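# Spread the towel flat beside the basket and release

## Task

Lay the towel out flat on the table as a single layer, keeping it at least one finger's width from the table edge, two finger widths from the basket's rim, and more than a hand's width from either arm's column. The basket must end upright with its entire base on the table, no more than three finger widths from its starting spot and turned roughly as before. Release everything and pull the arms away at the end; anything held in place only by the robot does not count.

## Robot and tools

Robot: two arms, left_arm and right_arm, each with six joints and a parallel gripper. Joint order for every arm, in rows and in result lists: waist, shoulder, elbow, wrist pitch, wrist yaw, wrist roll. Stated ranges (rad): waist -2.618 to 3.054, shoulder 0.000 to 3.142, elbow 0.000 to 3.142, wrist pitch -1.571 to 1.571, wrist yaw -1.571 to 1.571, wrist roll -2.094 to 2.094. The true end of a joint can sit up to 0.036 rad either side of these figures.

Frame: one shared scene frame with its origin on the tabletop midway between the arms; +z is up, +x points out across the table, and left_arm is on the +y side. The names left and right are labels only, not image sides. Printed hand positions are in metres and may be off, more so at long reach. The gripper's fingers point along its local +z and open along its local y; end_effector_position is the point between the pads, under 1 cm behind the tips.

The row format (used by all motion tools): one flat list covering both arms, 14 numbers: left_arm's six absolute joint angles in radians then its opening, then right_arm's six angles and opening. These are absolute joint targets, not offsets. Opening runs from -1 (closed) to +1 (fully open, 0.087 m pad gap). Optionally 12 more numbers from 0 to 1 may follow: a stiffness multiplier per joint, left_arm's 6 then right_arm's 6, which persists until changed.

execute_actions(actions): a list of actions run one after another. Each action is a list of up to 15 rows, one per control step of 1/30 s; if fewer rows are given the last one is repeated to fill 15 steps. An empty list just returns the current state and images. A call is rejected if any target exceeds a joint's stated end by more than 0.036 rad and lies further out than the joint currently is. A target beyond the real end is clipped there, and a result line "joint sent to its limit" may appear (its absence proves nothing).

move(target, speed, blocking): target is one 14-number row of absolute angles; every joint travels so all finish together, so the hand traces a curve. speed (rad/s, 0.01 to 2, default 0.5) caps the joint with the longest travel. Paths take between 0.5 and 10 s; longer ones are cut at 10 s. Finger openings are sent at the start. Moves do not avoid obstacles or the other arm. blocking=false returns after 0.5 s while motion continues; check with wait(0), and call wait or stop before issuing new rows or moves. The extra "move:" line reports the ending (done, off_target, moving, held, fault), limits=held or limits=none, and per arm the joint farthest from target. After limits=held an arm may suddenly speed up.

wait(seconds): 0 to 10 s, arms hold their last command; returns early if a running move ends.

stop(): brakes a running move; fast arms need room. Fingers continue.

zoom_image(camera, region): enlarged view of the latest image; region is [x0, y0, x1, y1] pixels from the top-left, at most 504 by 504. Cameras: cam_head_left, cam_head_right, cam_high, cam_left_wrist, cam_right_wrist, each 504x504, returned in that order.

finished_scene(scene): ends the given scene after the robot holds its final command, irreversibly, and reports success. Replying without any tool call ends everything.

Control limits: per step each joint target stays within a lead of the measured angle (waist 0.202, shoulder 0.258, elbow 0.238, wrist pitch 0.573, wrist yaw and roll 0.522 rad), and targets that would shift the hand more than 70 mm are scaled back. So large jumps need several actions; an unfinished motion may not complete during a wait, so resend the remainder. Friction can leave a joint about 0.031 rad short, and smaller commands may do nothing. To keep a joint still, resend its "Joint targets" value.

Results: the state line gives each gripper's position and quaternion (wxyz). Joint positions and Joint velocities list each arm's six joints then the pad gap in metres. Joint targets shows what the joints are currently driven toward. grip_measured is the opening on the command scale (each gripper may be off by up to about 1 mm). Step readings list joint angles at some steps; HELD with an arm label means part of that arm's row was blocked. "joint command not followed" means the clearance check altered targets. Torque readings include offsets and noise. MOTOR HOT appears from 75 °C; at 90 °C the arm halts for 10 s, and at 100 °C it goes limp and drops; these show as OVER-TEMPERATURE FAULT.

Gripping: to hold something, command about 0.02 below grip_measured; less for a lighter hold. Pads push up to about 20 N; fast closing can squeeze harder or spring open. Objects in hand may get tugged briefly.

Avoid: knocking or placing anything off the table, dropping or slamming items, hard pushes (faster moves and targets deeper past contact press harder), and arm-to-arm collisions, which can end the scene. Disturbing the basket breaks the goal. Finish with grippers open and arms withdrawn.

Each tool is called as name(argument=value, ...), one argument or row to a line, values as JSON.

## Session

execute_actions(
  actions=[],
)

Scene clock: 0.00 s.
left_arm: end_effector_position=(+0.2004, +0.6150, +0.0951) grip_measured=+0.990 end_effector_quat_wxyz=(-0.070, -0.419, +0.905, +0.009) | right_arm: end_effector_position=(+0.1239, -0.5287, +0.3336) grip_measured=+1.000 end_effector_quat_wxyz=(+0.082, -0.212, +0.787, -0.573)
Joint names: [waist, shoulder, elbow, wrist pitch, wrist yaw, wrist roll]
Joint positions: left_arm=[ 0.945  2.11   1.86  -1.428 -0.091  0.135  0.087] | right_arm=[-0.237  0.612  1.026 -0.861  0.701 -1.392  0.087]
Joint velocities: left_arm=[ 0.007  0.022 -0.017  0.066 -0.022  0.022 -0.   ] | right_arm=[ 0.017  0.002  0.017  0.051 -0.037 -0.051  0.   ]
Joint torques (N m, as the arm reports them, + toward a larger angle): no reading
Motor temperatures (°C, as the motors report them): left_arm=[28 31 30 31 30 30] | right_arm=[27 31 30 31 27 31]
Joint targets: left_arm=[0.945 2.110 1.860 -1.428 -0.091 0.135] | right_arm=[-0.237 0.612 1.026 -0.861 0.701 -1.392]
Joint stiffness scale: left_arm=[1. 1. 1. 1. 1. 1.] | right_arm=[1. 1. 1. 1. 1. 1.]

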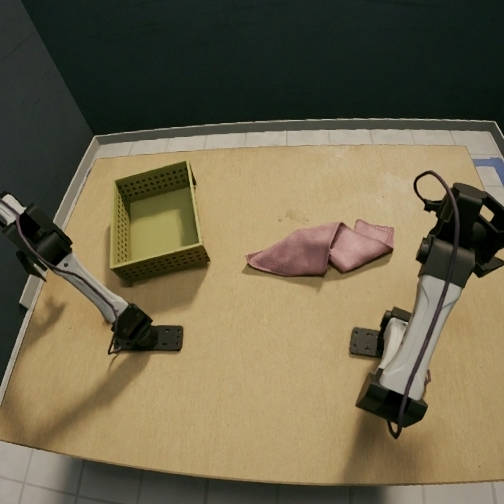

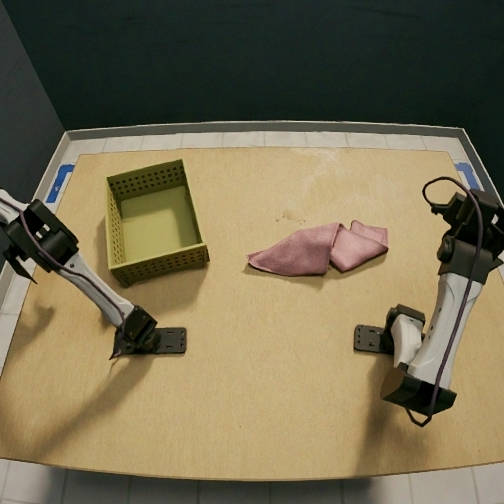

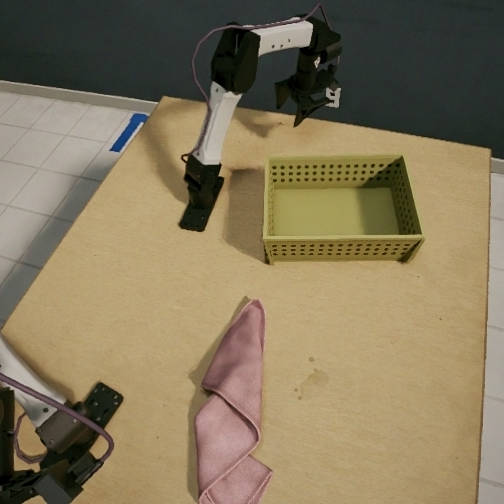

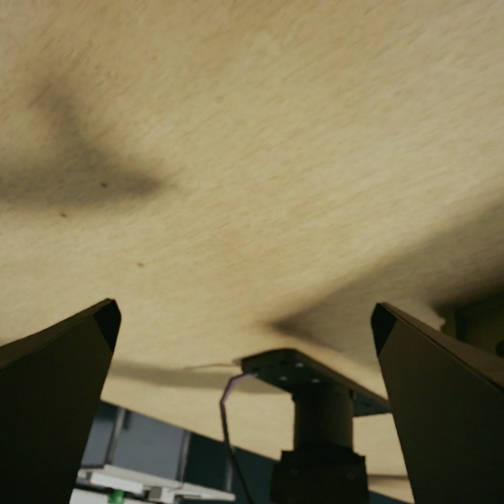

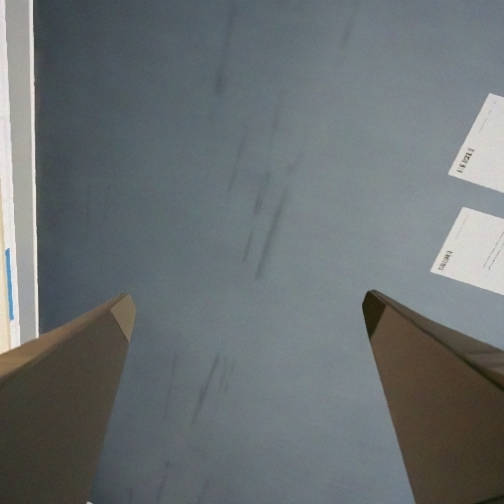

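zoom_image(
  camera="cam_head_left",
  region=[235,195,405,295],
)

zoom_image(
  camera="cam_high",
  region=[130,284,350,504],
)

Region (235, 195, 405, 295) of cam_head_left's 504x504 image, scaled by 2.965, with more detail than that image has; it fills the top 296 rows of this view, and the rest is white.

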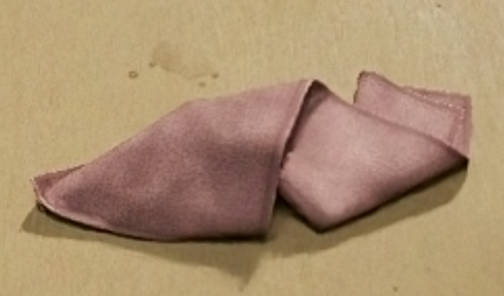

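Region (130, 284, 350, 504) of cam_high's 504x504 image, scaled by 2.291, with more detail than that image has.

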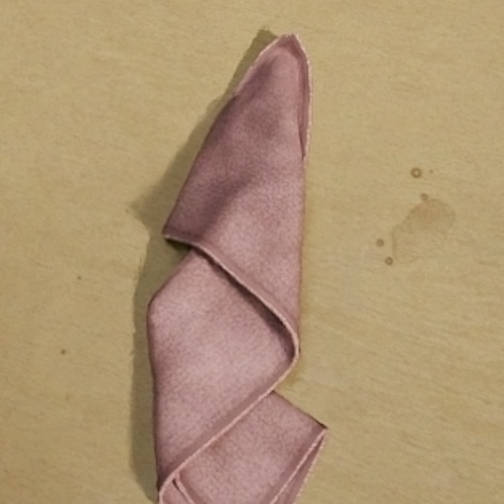

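move(
  target=[0.6,1.2,1.5,-1.4,0,0.4,0, 0.1,1.4,1.5,-1.3,0,0,1],
  speed=1.1,
)

move(
  target=[-0.95,1.6,1.7,-1.4,0,0.7,0, 0.2,2.08,1.95,-1.3,0,0,1],
  speed=1.1,
)

Scene clock: 3.47 s.
left_arm: end_effector_position=(+0.1963, +0.4655, +0.2498) grip_measured=+0.000 end_effector_quat_wxyz=(+0.191, -0.136, +0.965, +0.118) | right_arm: end_effector_position=(+0.2951, -0.3551, +0.2113) grip_measured=+1.000 end_effector_quat_wxyz=(+0.194, +0.040, +0.980, -0.014)
Joint names: [waist, shoulder, elbow, wrist pitch, wrist yaw, wrist roll]
Joint positions: left_arm=[ 0.609  1.212  1.514 -1.42  -0.01   0.393  0.044] | right_arm=[ 0.089  1.384  1.487 -1.282  0.01  -0.006  0.087]
Joint velocities: left_arm=[ 0.032 -0.007 -0.002  0.007  0.037  0.051  0.   ] | right_arm=[-0.007  0.002 -0.007  0.007 -0.081 -0.007  0.   ]
Joint torques (N m, as the arm reports them, + toward a larger angle): left_arm=[-1.09 -3.65  4.37  1.4   0.02  0.08] | right_arm=[ 0.76 -4.26  9.62  1.21 -0.06 -0.05]
Motor temperatures (°C, as the motors report them): left_arm=[28 31 30 31 30 30] | right_arm=[27 31 31 32 27 31]
Joint targets: left_arm=[0.600 1.200 1.500 -1.400 -0.000 0.400] | right_arm=[0.100 1.400 1.500 -1.300 -0.000 -0.000]
Joint stiffness scale: left_arm=[1. 1. 1. 1. 1. 1.] | right_arm=[1. 1. 1. 1. 1. 1.]
move: done; limits=none; left_arm: farthest joint: the wrist pitch, 0.020 radians from its target (0.028 radians at the start); right_arm: farthest joint: the wrist pitch, 0.018 radians from its target (0.442 radians at the start)

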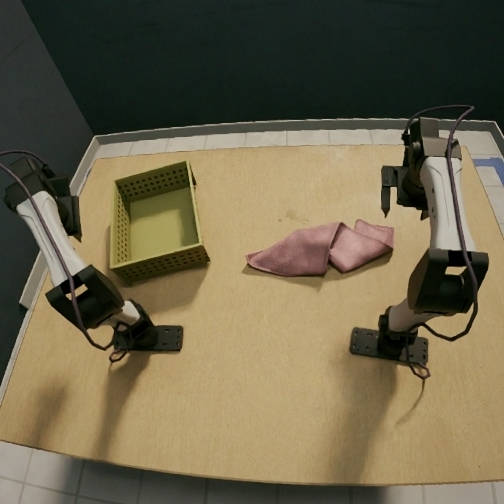

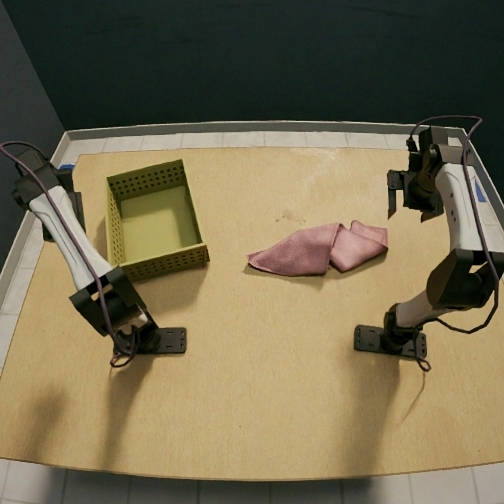

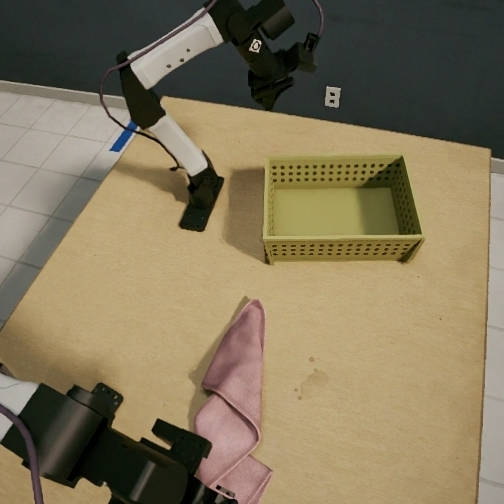

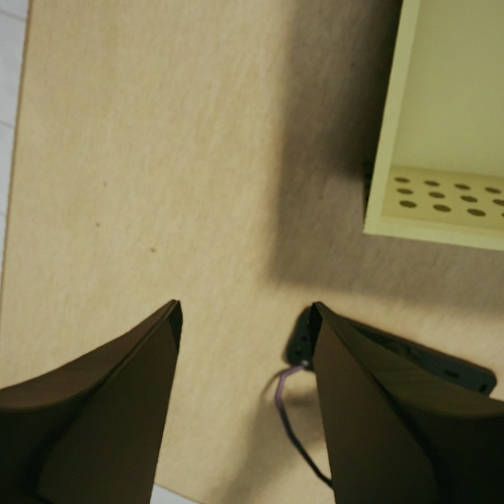

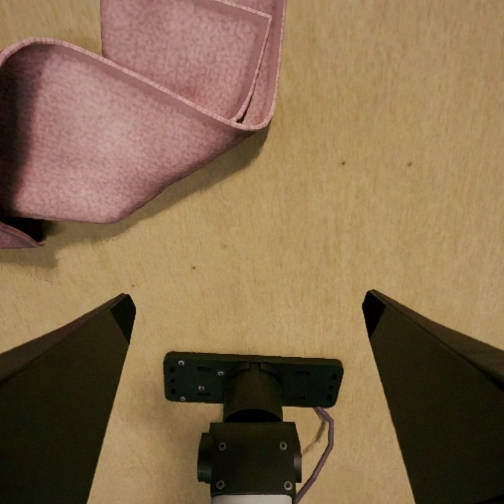

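Scene clock: 5.60 s.
left_arm: end_effector_position=(+0.2432, +0.1073, +0.2087) grip_measured=+0.000 end_effector_quat_wxyz=(+0.120, +0.704, +0.700, -0.010) | right_arm: end_effector_position=(+0.4247, -0.3265, +0.1230) grip_measured=+1.000 end_effector_quat_wxyz=(+0.081, -0.010, +0.997, -0.004)
Joint names: [waist, shoulder, elbow, wrist pitch, wrist yaw, wrist roll]
Joint positions: left_arm=[-0.946  1.589  1.677 -1.417 -0.003  0.693  0.044] | right_arm=[ 0.19   2.061  1.938 -1.287  0.009 -0.006  0.087]
Joint velocities: left_arm=[ 0.002 -0.012  0.012 -0.007  0.022 -0.066 -0.001] | right_arm=[-0.027 -0.002 -0.012 -0.051  0.051  0.022  0.   ]
Joint torques (N m, as the arm reports them, + toward a larger angle): left_arm=[-0.69 -5.61  7.33  1.04 -0.02  0.08] | right_arm=[  0.73 -11.09   9.55   0.73  -0.06  -0.05]
Motor temperatures (°C, as the motors report them): left_arm=[28 31 30 32 30 30] | right_arm=[27 31 31 32 27 31]
Joint targets: left_arm=[-0.950 1.600 1.700 -1.400 0.000 0.700] | right_arm=[0.200 2.080 1.950 -1.300 0.000 -0.000]
Joint stiffness scale: left_arm=[1. 1. 1. 1. 1. 1.] | right_arm=[1. 1. 1. 1. 1. 1.]
move: off_target (left_arm); limits=none; left_arm: farthest joint: the elbow, 0.023 radians from its target (0.186 radians at the start); right_arm: farthest joint: the shoulder, 0.019 radians from its target (0.696 radians at the start)

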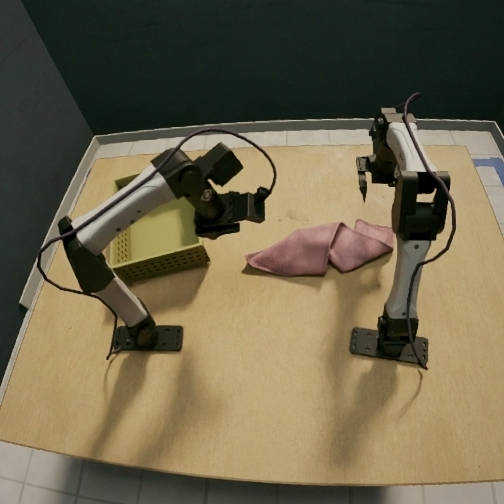

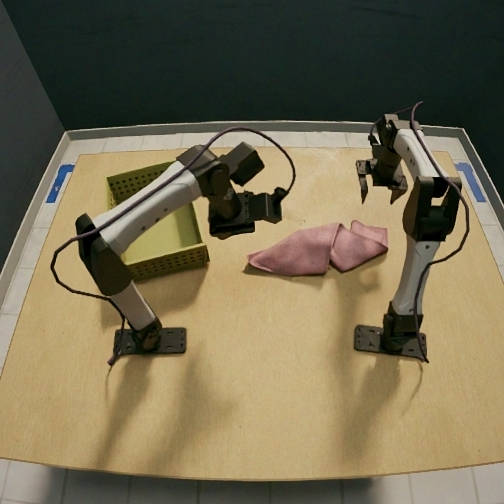

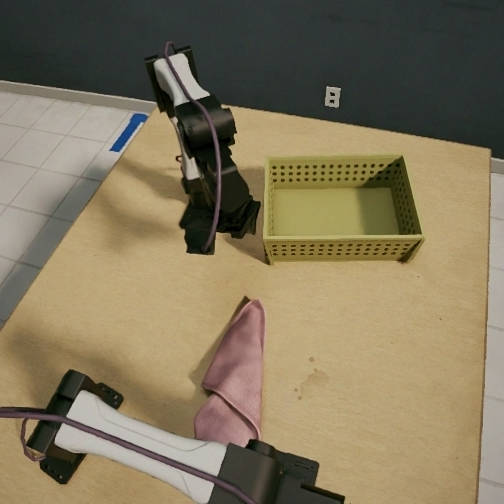

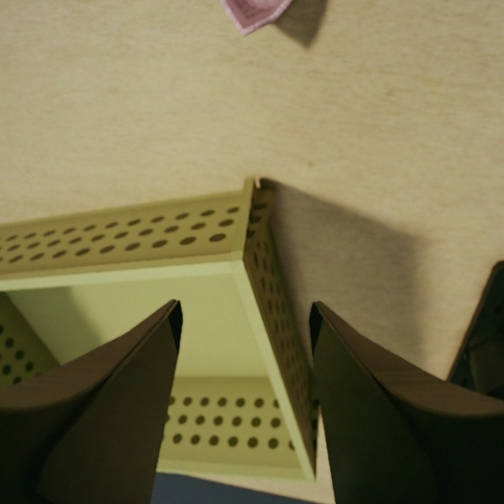

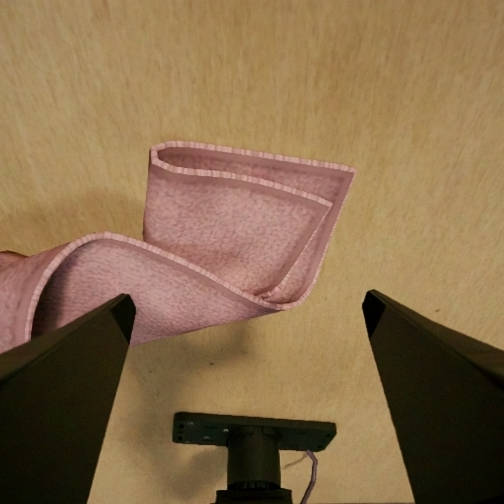

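move(
  target=[-1.26,2.285,1.95,-0.775,0,0.35,-0.1, 0.026,1.99,1.49,-0.91,0,0.08,-0.2],
  speed=0.6,
)

Scene clock: 9.07 s.
left_arm: end_effector_position=(+0.2360, -0.1509, +0.0363) grip_measured=-0.100 end_effector_quat_wxyz=(+0.185, +0.687, +0.698, -0.081) | right_arm: end_effector_position=(+0.4020, -0.3815, +0.0367) grip_measured=-0.200 end_effector_quat_wxyz=(+0.081, +0.107, +0.991, -0.007)
Joint names: [waist, shoulder, elbow, wrist pitch, wrist yaw, wrist roll]
Joint positions: left_arm=[-1.259  2.291  1.927 -0.799 -0.003  0.358  0.039] | right_arm=[ 0.034  2.005  1.51  -0.914  0.009  0.074  0.035]
Joint velocities: left_arm=[-0.012 -0.007 -0.002  0.051 -0.037  0.022 -0.   ] | right_arm=[-0.002 -0.017 -0.002  0.037  0.022 -0.037 -0.001]
Joint torques (N m, as the arm reports them, + toward a larger angle): left_arm=[ -0.49 -13.04   7.9    1.36  -0.08  -0.05] | right_arm=[ -0.84 -13.3    6.46   0.94  -0.05  -0.04]
Motor temperatures (°C, as the motors report them): left_arm=[28 32 31 32 30 30] | right_arm=[28 32 31 32 27 31]
Joint targets: left_arm=[-1.260 2.285 1.950 -0.775 -0.000 0.350] | right_arm=[0.026 1.990 1.490 -0.910 0.000 0.080]
Joint stiffness scale: left_arm=[1. 1. 1. 1. 1. 1.] | right_arm=[1. 1. 1. 1. 1. 1.]
move: off_target (left_arm); limits=none; left_arm: farthest joint: the wrist pitch, 0.024 radians from its target (0.642 radians at the start); right_arm: farthest joint: the elbow, 0.020 radians from its target (0.448 radians at the start)

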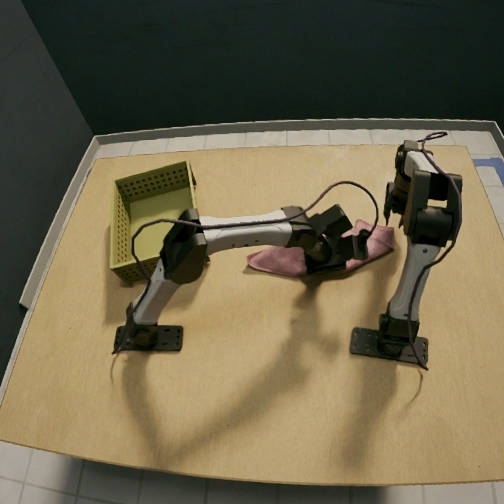

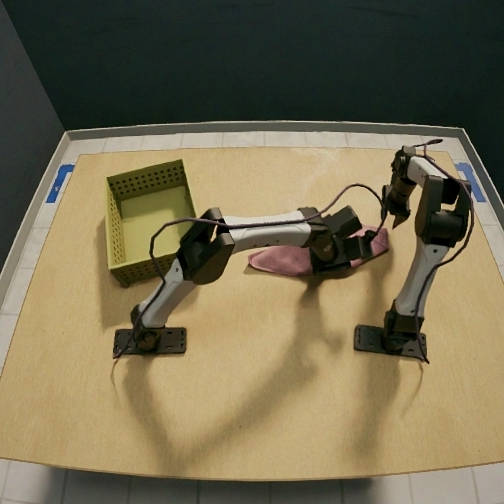

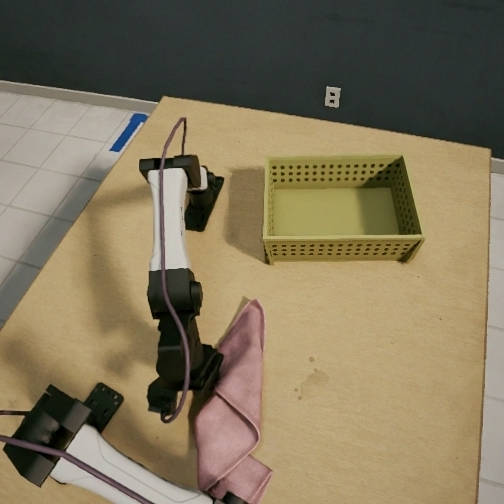

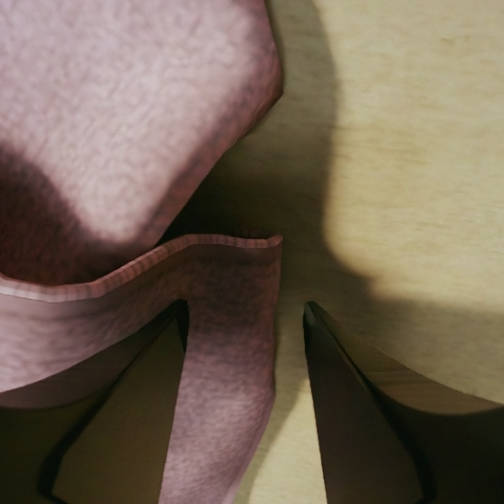

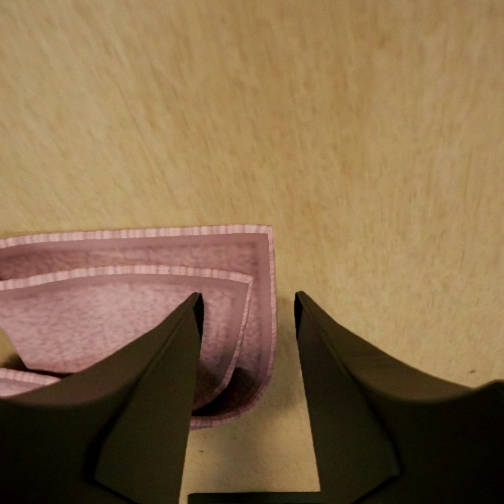

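move(
  target=[-1.26,2.345,1.865,-0.665,0,0.35,-0.1, 0.026,2.06,1.415,-0.79,0,0.08,-0.2],
  speed=0.2,
)

Scene clock: 11.30 s.
left_arm: end_effector_position=(+0.2397, -0.1604, +0.0093) grip_measured=-0.100 end_effector_quat_wxyz=(+0.196, +0.685, +0.697, -0.086) | right_arm: end_effector_position=(+0.4042, -0.3812, +0.0115) grip_measured=-0.200 end_effector_quat_wxyz=(+0.087, +0.108, +0.990, -0.006)
Joint names: [waist, shoulder, elbow, wrist pitch, wrist yaw, wrist roll]
Joint positions: left_arm=[-1.259  2.332  1.883 -0.69  -0.003  0.357  0.039] | right_arm=[ 0.034  2.03   1.443 -0.81   0.006  0.075  0.035]
Joint velocities: left_arm=[ 0.007  0.007 -0.002  0.022 -0.051 -0.051  0.   ] | right_arm=[ 0.002 -0.012 -0.007  0.037  0.022 -0.066 -0.001]
Joint torques (N m, as the arm reports them, + toward a larger angle): left_arm=[ -0.38 -11.89   4.95   1.41  -0.06  -0.03] | right_arm=[-0.8  -9.73  5.63  1.17 -0.02 -0.05]
Motor temperatures (°C, as the motors report them): left_arm=[28 33 31 32 30 30] | right_arm=[28 33 32 32 27 31]
Joint targets: left_arm=[-1.260 2.345 1.865 -0.665 -0.000 0.350] | right_arm=[0.026 2.060 1.415 -0.790 0.000 0.080]
Joint stiffness scale: left_arm=[1. 1. 1. 1. 1. 1.] | right_arm=[1. 1. 1. 1. 1. 1.]
move: off_target (left_arm, right_arm); limits=none; left_arm: farthest joint: the wrist pitch, 0.025 radians from its target (0.134 radians at the start); right_arm: farthest joint: the shoulder, 0.030 radians from its target (0.055 radians at the start)

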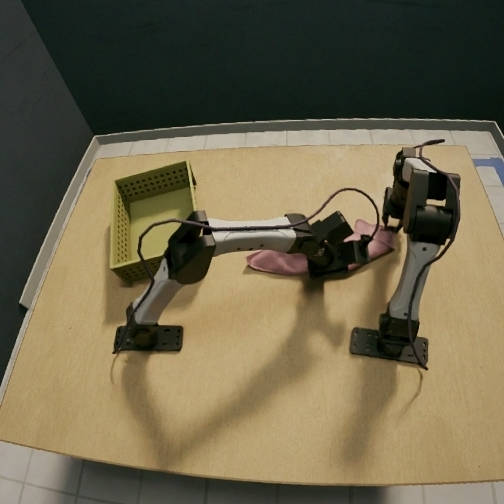

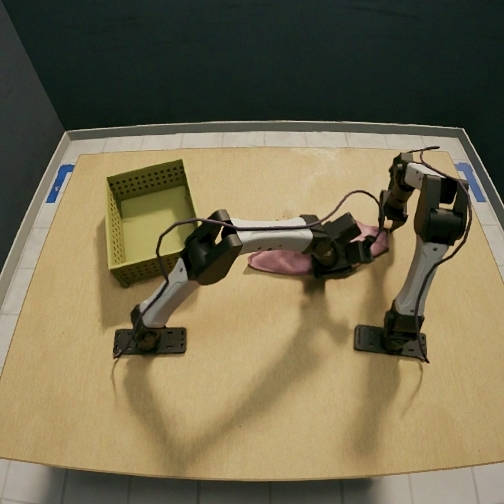

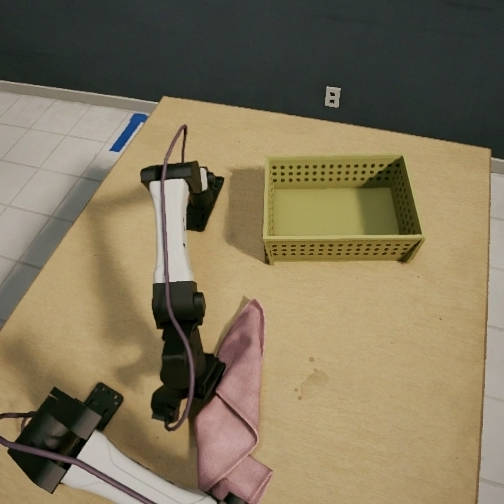

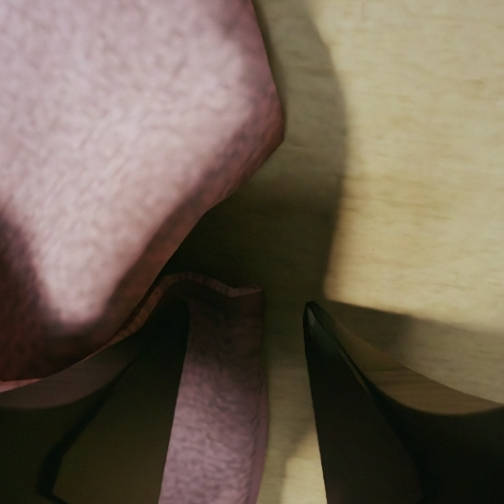

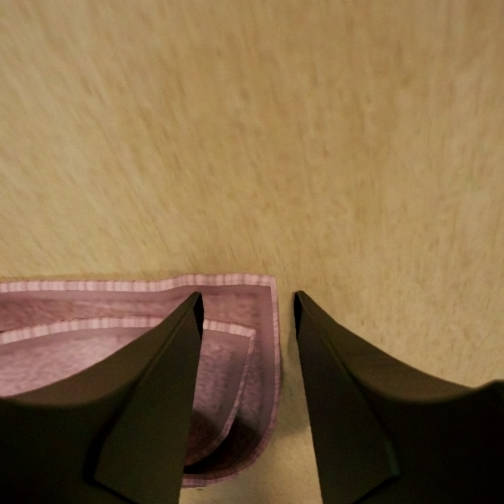

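execute_actions(
  actions=[
    [[-1.26,2.35,1.865,-0.665,0,0.35,-0.5, 0.026,2.06,1.415,-0.79,0,0.08,-0.5]],
    [[-1.26,2.35,1.865,-0.665,0,0.35,-0.8, 0.026,2.06,1.415,-0.79,0,0.08,-0.8]],
    [[-1.26,2.35,1.865,-0.665,0,0.35,-1, 0.026,2.06,1.415,-0.79,0,0.08,-1]],
  ],
)

move(
  target=[-1.15,2.0,1.8,-0.95,0,0.45,-1, 0.0,1.8,1.55,-1.0,0,0.5,-1],
  speed=0.35,
)

Scene clock: 13.80 s.
left_arm: end_effector_position=(+0.2410, -0.1626, +0.0101) grip_measured=-0.928 end_effector_quat_wxyz=(+0.201, +0.684, +0.696, -0.087) | right_arm: end_effector_position=(+0.4058, -0.3776, +0.0116) grip_measured=-0.914 end_effector_quat_wxyz=(+0.089, +0.110, +0.990, +0.004)
Joint names: [waist, shoulder, elbow, wrist pitch, wrist yaw, wrist roll]
Joint positions: left_arm=[-1.259  2.332  1.883 -0.68  -0.005  0.357  0.003] | right_arm=[ 0.034  2.03   1.443 -0.806 -0.014  0.081  0.004]
Joint velocities: left_arm=[-0.007 -0.022 -0.012  0.022 -0.051  0.051  0.   ] | right_arm=[-0.017  0.002 -0.002 -0.037  0.037 -0.066 -0.   ]
Joint torques (N m, as the arm reports them, + toward a larger angle): left_arm=[ -0.33 -11.58   4.91   1.32  -0.03  -0.03] | right_arm=[-0.83 -9.7   5.63  1.13  0.17 -0.11]
Motor temperatures (°C, as the motors report them): left_arm=[28 34 31 32 30 30] | right_arm=[28 33 32 32 27 31]
Joint targets: left_arm=[-1.260 2.350 1.865 -0.665 -0.000 0.350] | right_arm=[0.026 2.060 1.415 -0.790 0.000 0.080]
Joint stiffness scale: left_arm=[1. 1. 1. 1. 1. 1.] | right_arm=[1. 1. 1. 1. 1. 1.]
Step readings (joint positions; steps 1 to 15: 1st action; 16 to 30: 2nd action; 31 to 45: 3rd action):
0: left_arm=[-1.259 2.332 1.883 -0.690 -0.003 0.357] | right_arm=[0.034 2.030 1.443 -0.810 0.006 0.075]
1: left_arm=[-1.259 2.332 1.883 -0.690 -0.003 0.357] | right_arm=[0.034 2.030 1.443 -0.810 0.003 0.076]
2: left_arm=[-1.259 2.332 1.883 -0.690 -0.003 0.357] | right_arm=[0.034 2.030 1.443 -0.808 -0.003 0.077]
4: left_arm=[-1.259 2.332 1.883 -0.689 -0.003 0.357] | right_arm=[0.034 2.030 1.443 -0.808 -0.009 0.079]
8: left_arm=[-1.259 2.332 1.883 -0.689 -0.003 0.357] | right_arm=[0.034 2.030 1.443 -0.808 -0.010 0.079]
15: left_arm=[-1.259 2.332 1.883 -0.689 -0.003 0.357] | right_arm=[0.034 2.030 1.443 -0.808 -0.010 0.079]
16: left_arm=[-1.259 2.332 1.883 -0.689 -0.003 0.357] | right_arm=[0.034 2.030 1.443 -0.807 -0.012 0.080]
17: left_arm=[-1.259 2.332 1.883 -0.689 -0.003 0.357] | right_arm=[0.034 2.030 1.443 -0.806 -0.015 0.080]
19: left_arm=[-1.259 2.332 1.883 -0.686 -0.003 0.357] | right_arm=[0.034 2.030 1.443 -0.806 -0.017 0.081]
23: left_arm=[-1.259 2.332 1.883 -0.685 -0.003 0.357] | right_arm=[0.034 2.030 1.443 -0.806 -0.017 0.081]
30: left_arm=[-1.259 2.332 1.883 -0.685 -0.003 0.357] | right_arm=[0.034 2.030 1.443 -0.806 -0.017 0.081]
31: left_arm=[-1.259 2.332 1.883 -0.684 -0.003 0.357] | right_arm=[0.034 2.030 1.443 -0.806 -0.017 0.081]
32: left_arm=[-1.259 2.332 1.883 -0.683 -0.004 0.357] | right_arm=[0.034 2.030 1.443 -0.806 -0.015 0.081]
34: left_arm=[-1.259 2.332 1.883 -0.680 -0.005 0.357] | right_arm=[0.034 2.030 1.443 -0.806 -0.014 0.081]
38: left_arm=[-1.259 2.332 1.883 -0.680 -0.005 0.357] | right_arm=[0.034 2.030 1.443 -0.806 -0.014 0.081]
45: Joint positions above

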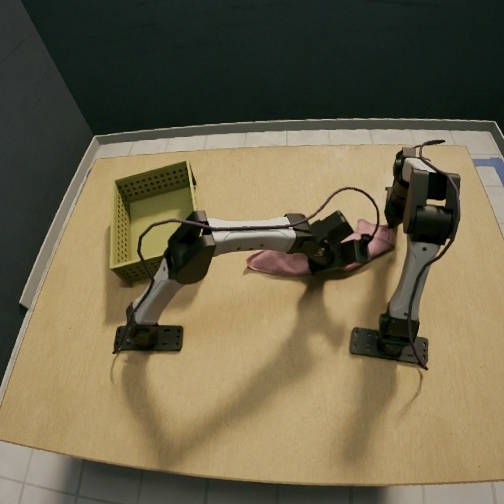

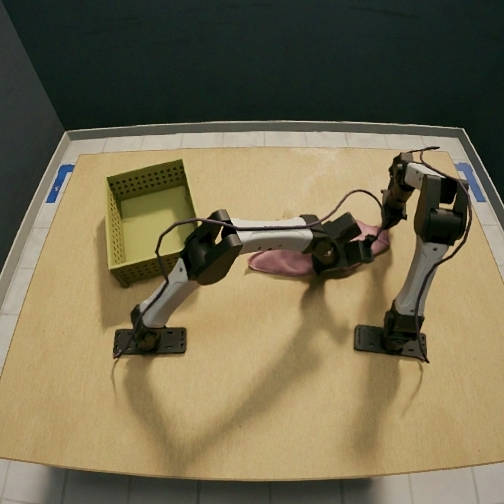

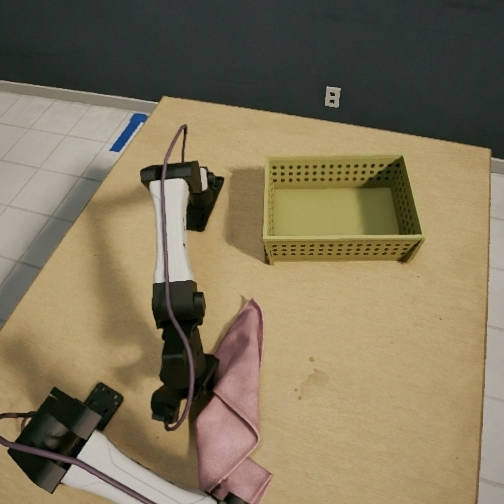

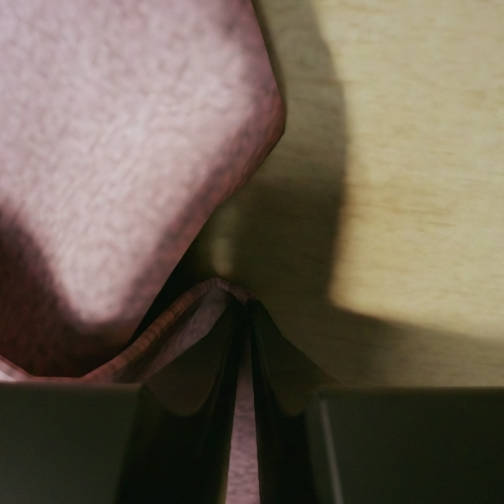

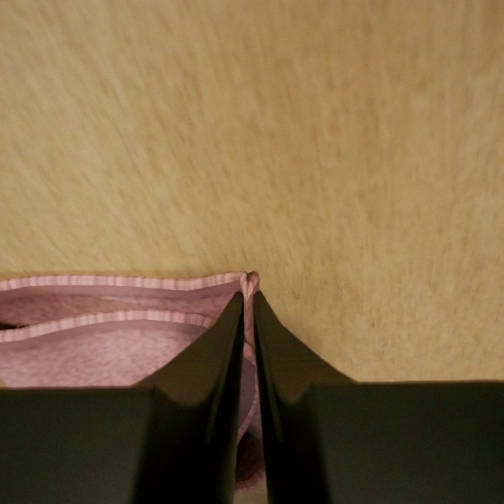

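Scene clock: 15.73 s.
left_arm: end_effector_position=(+0.2623, -0.0802, +0.1180) grip_measured=-0.929 end_effector_quat_wxyz=(+0.202, +0.679, +0.703, -0.065) | right_arm: end_effector_position=(+0.4070, -0.3708, +0.1153) grip_measured=-0.914 end_effector_quat_wxyz=(+0.156, +0.318, +0.935, +0.030)
Joint names: [waist, shoulder, elbow, wrist pitch, wrist yaw, wrist roll]
Joint positions: left_arm=[-1.157  2.02   1.816 -0.941 -0.006  0.443  0.003] | right_arm=[ 0.012  1.807  1.54  -0.984 -0.009  0.493  0.004]
Joint velocities: left_arm=[ 0.002 -0.027 -0.017  0.051  0.066  0.007 -0.001] | right_arm=[-0.012 -0.022  0.007  0.007 -0.022 -0.007 -0.001]
Joint torques (N m, as the arm reports them, + toward a larger angle): left_arm=[  0.25 -12.16   5.14   1.06  -0.03   0.11] | right_arm=[ -1.08 -11.07   9.74   1.04   0.14  -0.04]
Motor temperatures (°C, as the motors report them): left_arm=[28 35 31 32 30 30] | right_arm=[28 34 32 32 27 31]
Joint targets: left_arm=[-1.150 2.000 1.800 -0.950 0.000 0.450] | right_arm=[0.000 1.800 1.550 -1.000 -0.000 0.500]
Joint stiffness scale: left_arm=[1. 1. 1. 1. 1. 1.] | right_arm=[1. 1. 1. 1. 1. 1.]
move: done; limits=none; left_arm: farthest joint: the shoulder, 0.020 radians from its target (0.332 radians at the start); right_arm: farthest joint: the wrist pitch, 0.016 radians from its target (0.194 radians at the start)

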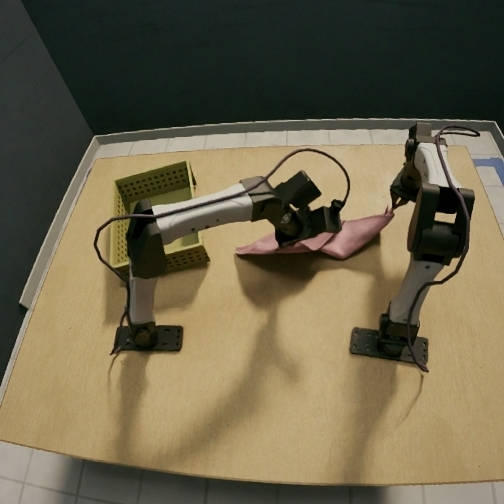

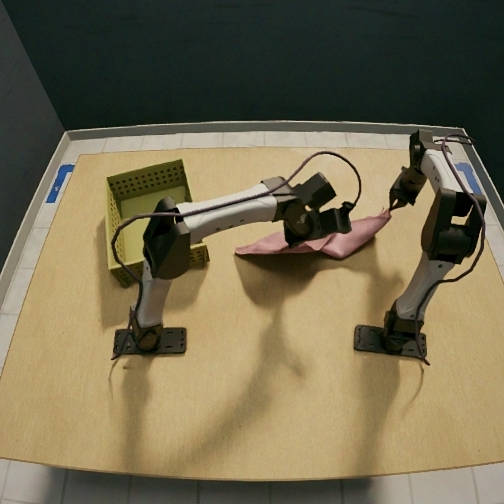

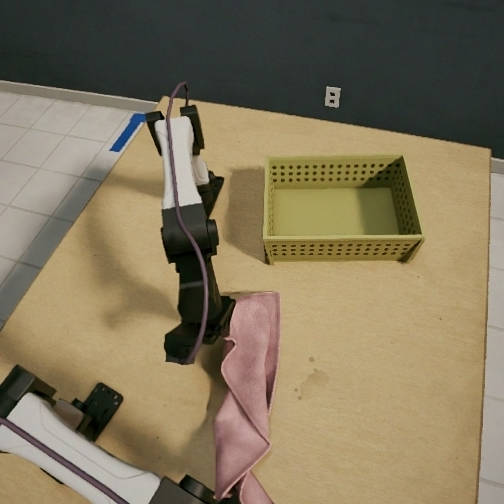

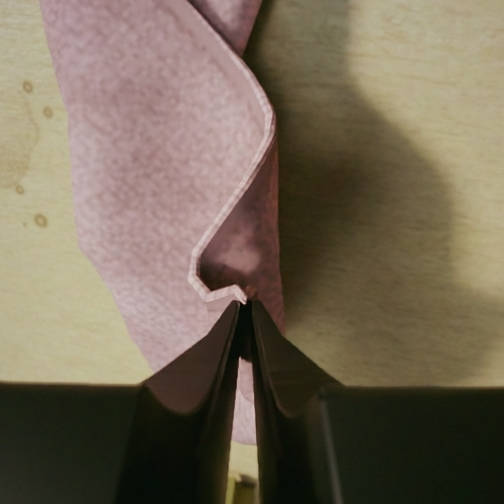

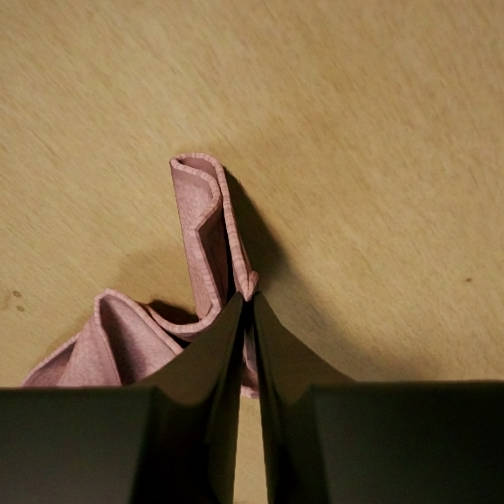

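move(
  target=[-0.80,1.76,2.10,-1.2,0,1.6,-1, 0.0,1.65,2.03,-1.44,0,1.4,-1],
  speed=0.5,
)

Scene clock: 19.37 s.
left_arm: end_effector_position=(+0.3947, +0.0437, +0.3063) grip_measured=-0.930 end_effector_quat_wxyz=(+0.299, +0.869, +0.370, +0.138) | right_arm: end_effector_position=(+0.3986, -0.3480, +0.2966) grip_measured=-0.914 end_effector_quat_wxyz=(+0.201, +0.679, +0.691, +0.146)
Joint names: [waist, shoulder, elbow, wrist pitch, wrist yaw, wrist roll]
Joint positions: left_arm=[-0.808  1.781  2.078 -1.196 -0.006  1.593  0.003] | right_arm=[ 0.012  1.66   2.018 -1.426 -0.008  1.392  0.004]
Joint velocities: left_arm=[ 0.002  0.007 -0.012  0.051 -0.037 -0.007 -0.   ] | right_arm=[ 0.017  0.002 -0.002 -0.022 -0.007 -0.037 -0.   ]
Joint torques (N m, as the arm reports them, + toward a larger angle): left_arm=[ 0.41 -9.72  7.16  1.4   0.    0.07] | right_arm=[-1.09 -8.79  8.7   1.38  0.16 -0.07]
Motor temperatures (°C, as the motors report them): left_arm=[28 36 31 33 30 30] | right_arm=[28 35 33 32 27 31]
Joint targets: left_arm=[-0.800 1.760 2.100 -1.200 -0.000 1.600] | right_arm=[-0.000 1.650 2.030 -1.440 0.000 1.400]
Joint stiffness scale: left_arm=[1. 1. 1. 1. 1. 1.] | right_arm=[1. 1. 1. 1. 1. 1.]
move: off_target (left_arm); limits=none; left_arm: farthest joint: the elbow, 0.022 radians from its target (0.284 radians at the start); right_arm: farthest joint: the wrist pitch, 0.014 radians from its target (0.456 radians at the start)

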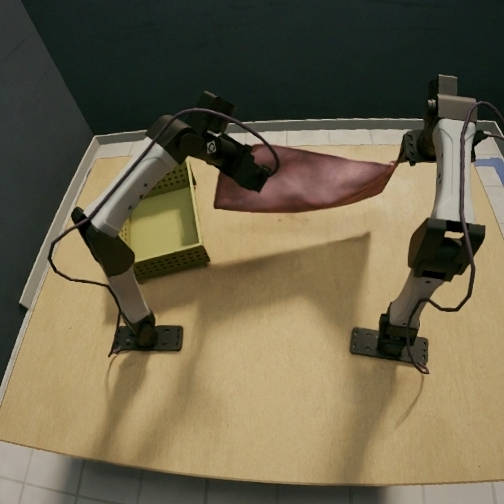

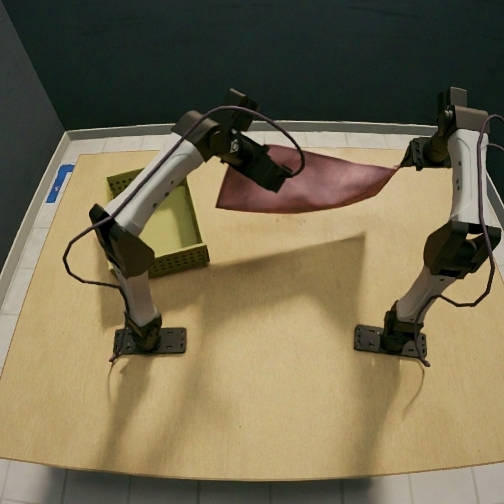

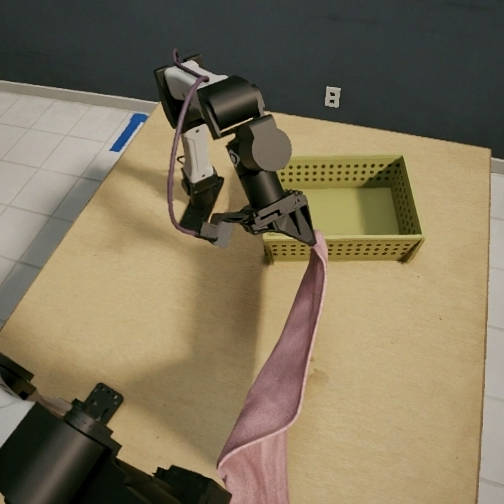

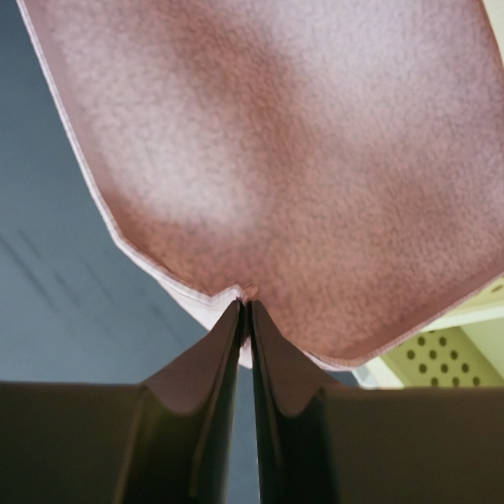

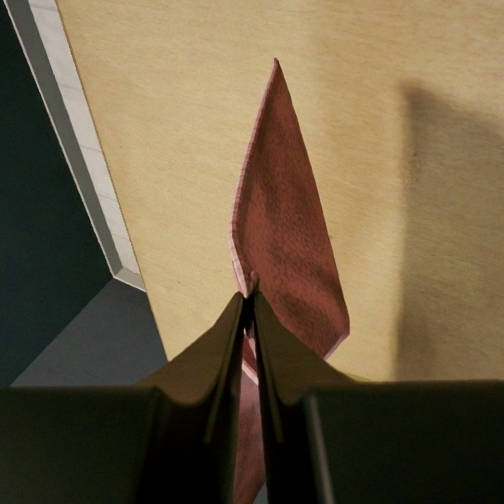

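move(
  target=[-0.69,1.98,1.97,-0.785,0,1.6,-1, -0.05,1.815,1.81,-0.93,0,1.4,-1],
  speed=0.4,
)

move(
  target=[-0.835,1.87,1.78,-0.905,0,1.6,-1, -0.14,1.63,1.535,-1.025,0,1.4,-1],
  speed=0.25,
)

Scene clock: 23.20 s.
left_arm: end_effector_position=(+0.4978, +0.0287, +0.2362) grip_measured=-0.930 end_effector_quat_wxyz=(+0.328, +0.834, +0.410, +0.173) | right_arm: end_effector_position=(+0.4999, -0.3885, +0.2385) grip_measured=-0.914 end_effector_quat_wxyz=(+0.270, +0.679, +0.657, +0.185)
Joint names: [waist, shoulder, elbow, wrist pitch, wrist yaw, wrist roll]
Joint positions: left_arm=[-0.698  1.977  1.979 -0.813 -0.006  1.594  0.003] | right_arm=[-0.038  1.797  1.829 -0.935 -0.008  1.392  0.004]
Joint velocities: left_arm=[-0.002  0.007 -0.007 -0.051 -0.022  0.022  0.   ] | right_arm=[-0.007  0.002 -0.002  0.007 -0.037 -0.037 -0.001]
Joint torques (N m, as the arm reports them, + toward a larger angle): left_arm=[  0.4  -10.13   5.72   1.8    0.02   0.04] | right_arm=[-1.1  -9.09  7.38  1.91  0.16 -0.07]
Motor temperatures (°C, as the motors report them): left_arm=[28 36 32 33 30 30] | right_arm=[28 35 33 32 27 31]
Joint targets: left_arm=[-0.690 1.980 1.970 -0.785 0.000 1.600] | right_arm=[-0.050 1.815 1.810 -0.930 -0.000 1.400]
Joint stiffness scale: left_arm=[1. 1. 1. 1. 1. 1.] | right_arm=[1. 1. 1. 1. 1. 1.]
move: off_target (left_arm); limits=none; left_arm: farthest joint: the wrist pitch, 0.028 radians from its target (0.411 radians at the start); right_arm: farthest joint: the elbow, 0.019 radians from its target (0.208 radians at the start)

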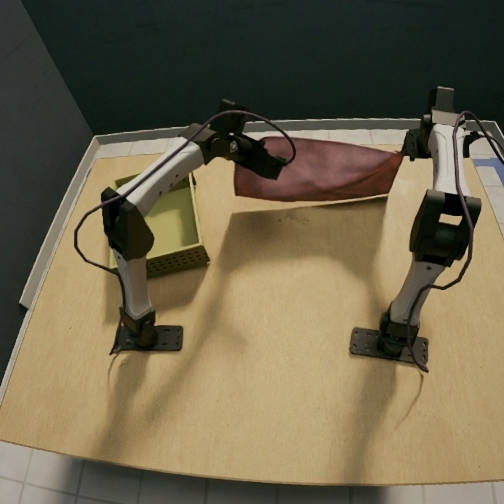

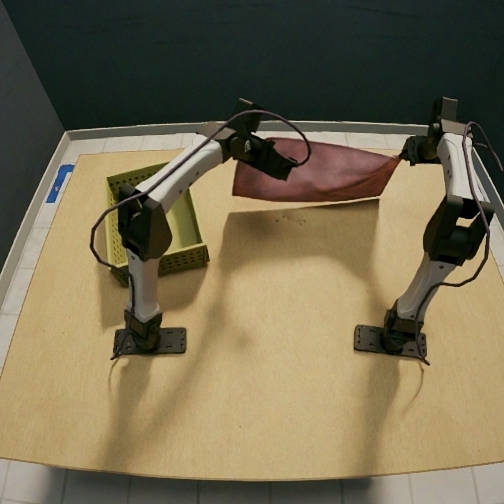

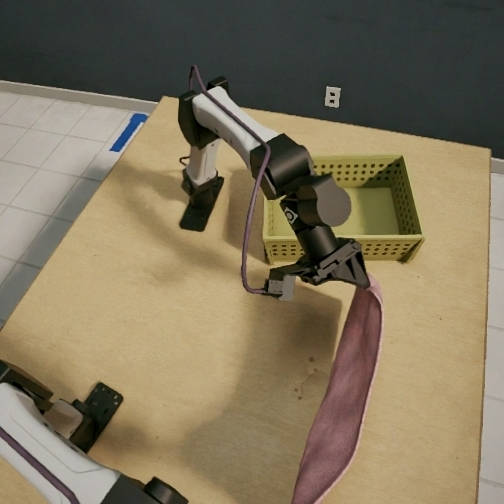

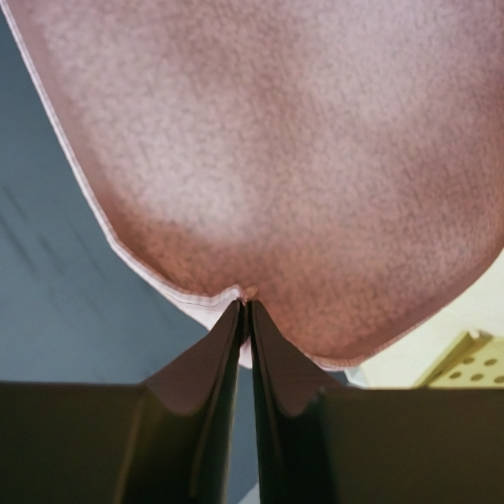

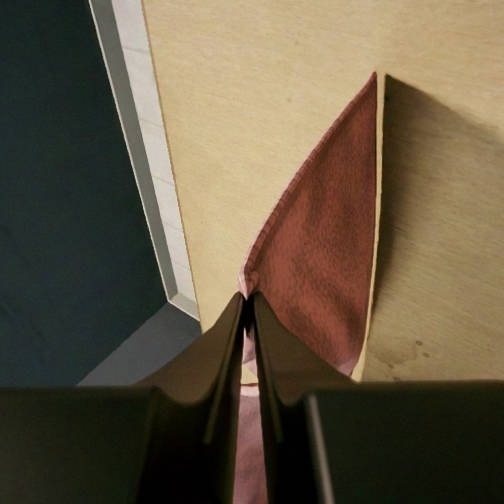

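Scene clock: 24.73 s.
left_arm: end_effector_position=(+0.4189, +0.0070, +0.1876) grip_measured=-0.930 end_effector_quat_wxyz=(+0.255, +0.888, +0.366, +0.115) | right_arm: end_effector_position=(+0.4209, -0.4083, +0.1894) grip_measured=-0.914 end_effector_quat_wxyz=(+0.197, +0.729, +0.644, +0.124)
Joint names: [waist, shoulder, elbow, wrist pitch, wrist yaw, wrist roll]
Joint positions: left_arm=[-0.829  1.898  1.793 -0.898 -0.006  1.594  0.003] | right_arm=[-0.129  1.645  1.557 -1.012 -0.007  1.393  0.004]
Joint velocities: left_arm=[-0.002 -0.017 -0.002 -0.022  0.007  0.007 -0.   ] | right_arm=[ 0.002  0.002  0.002 -0.037  0.007 -0.022  0.001]
Joint torques (N m, as the arm reports them, + toward a larger angle): left_arm=[ -0.92 -11.82   5.4    1.2    0.01   0.06] | right_arm=[ -1.11 -10.01   6.97   1.33   0.16  -0.06]
Motor temperatures (°C, as the motors report them): left_arm=[28 37 32 33 30 30] | right_arm=[28 35 33 32 27 31]
Joint targets: left_arm=[-0.835 1.870 1.780 -0.905 -0.000 1.600] | right_arm=[-0.140 1.630 1.535 -1.025 0.000 1.400]
Joint stiffness scale: left_arm=[1. 1. 1. 1. 1. 1.] | right_arm=[1. 1. 1. 1. 1. 1.]
move: off_target (left_arm, right_arm); limits=none; left_arm: farthest joint: the shoulder, 0.028 radians from its target (0.107 radians at the start); right_arm: farthest joint: the elbow, 0.022 radians from its target (0.294 radians at the start)

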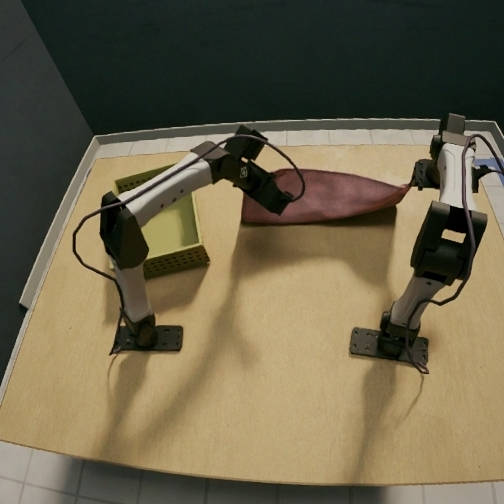

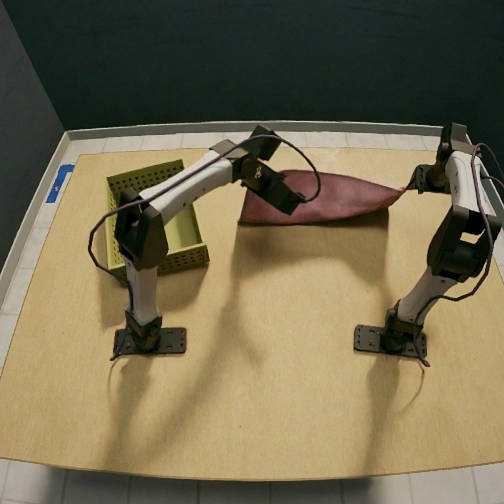

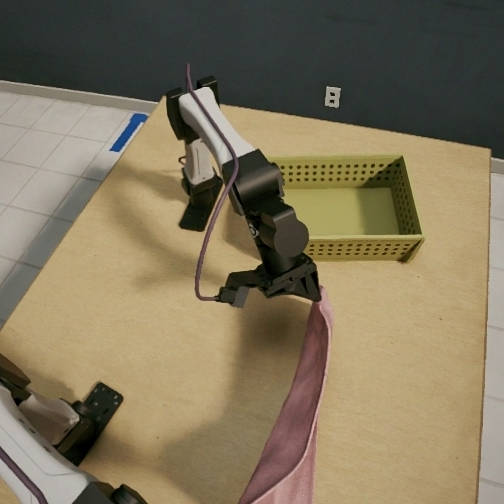

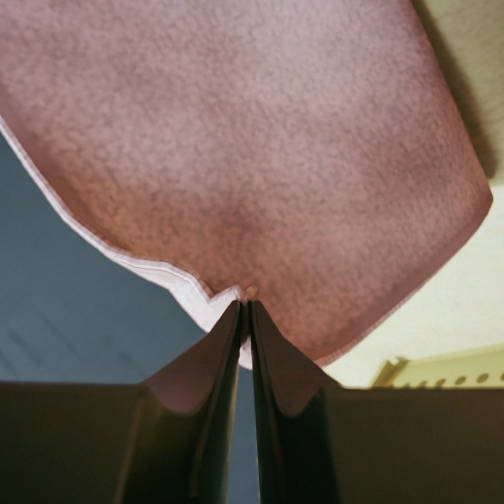

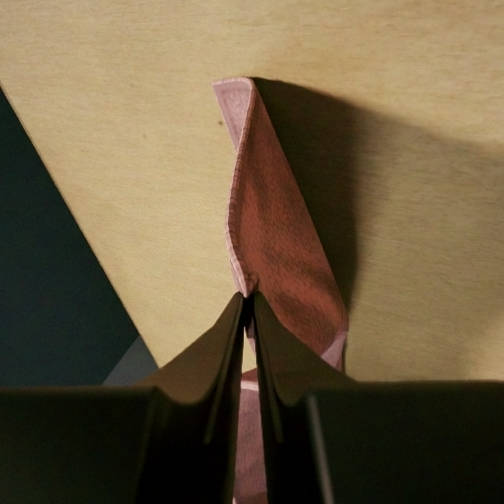

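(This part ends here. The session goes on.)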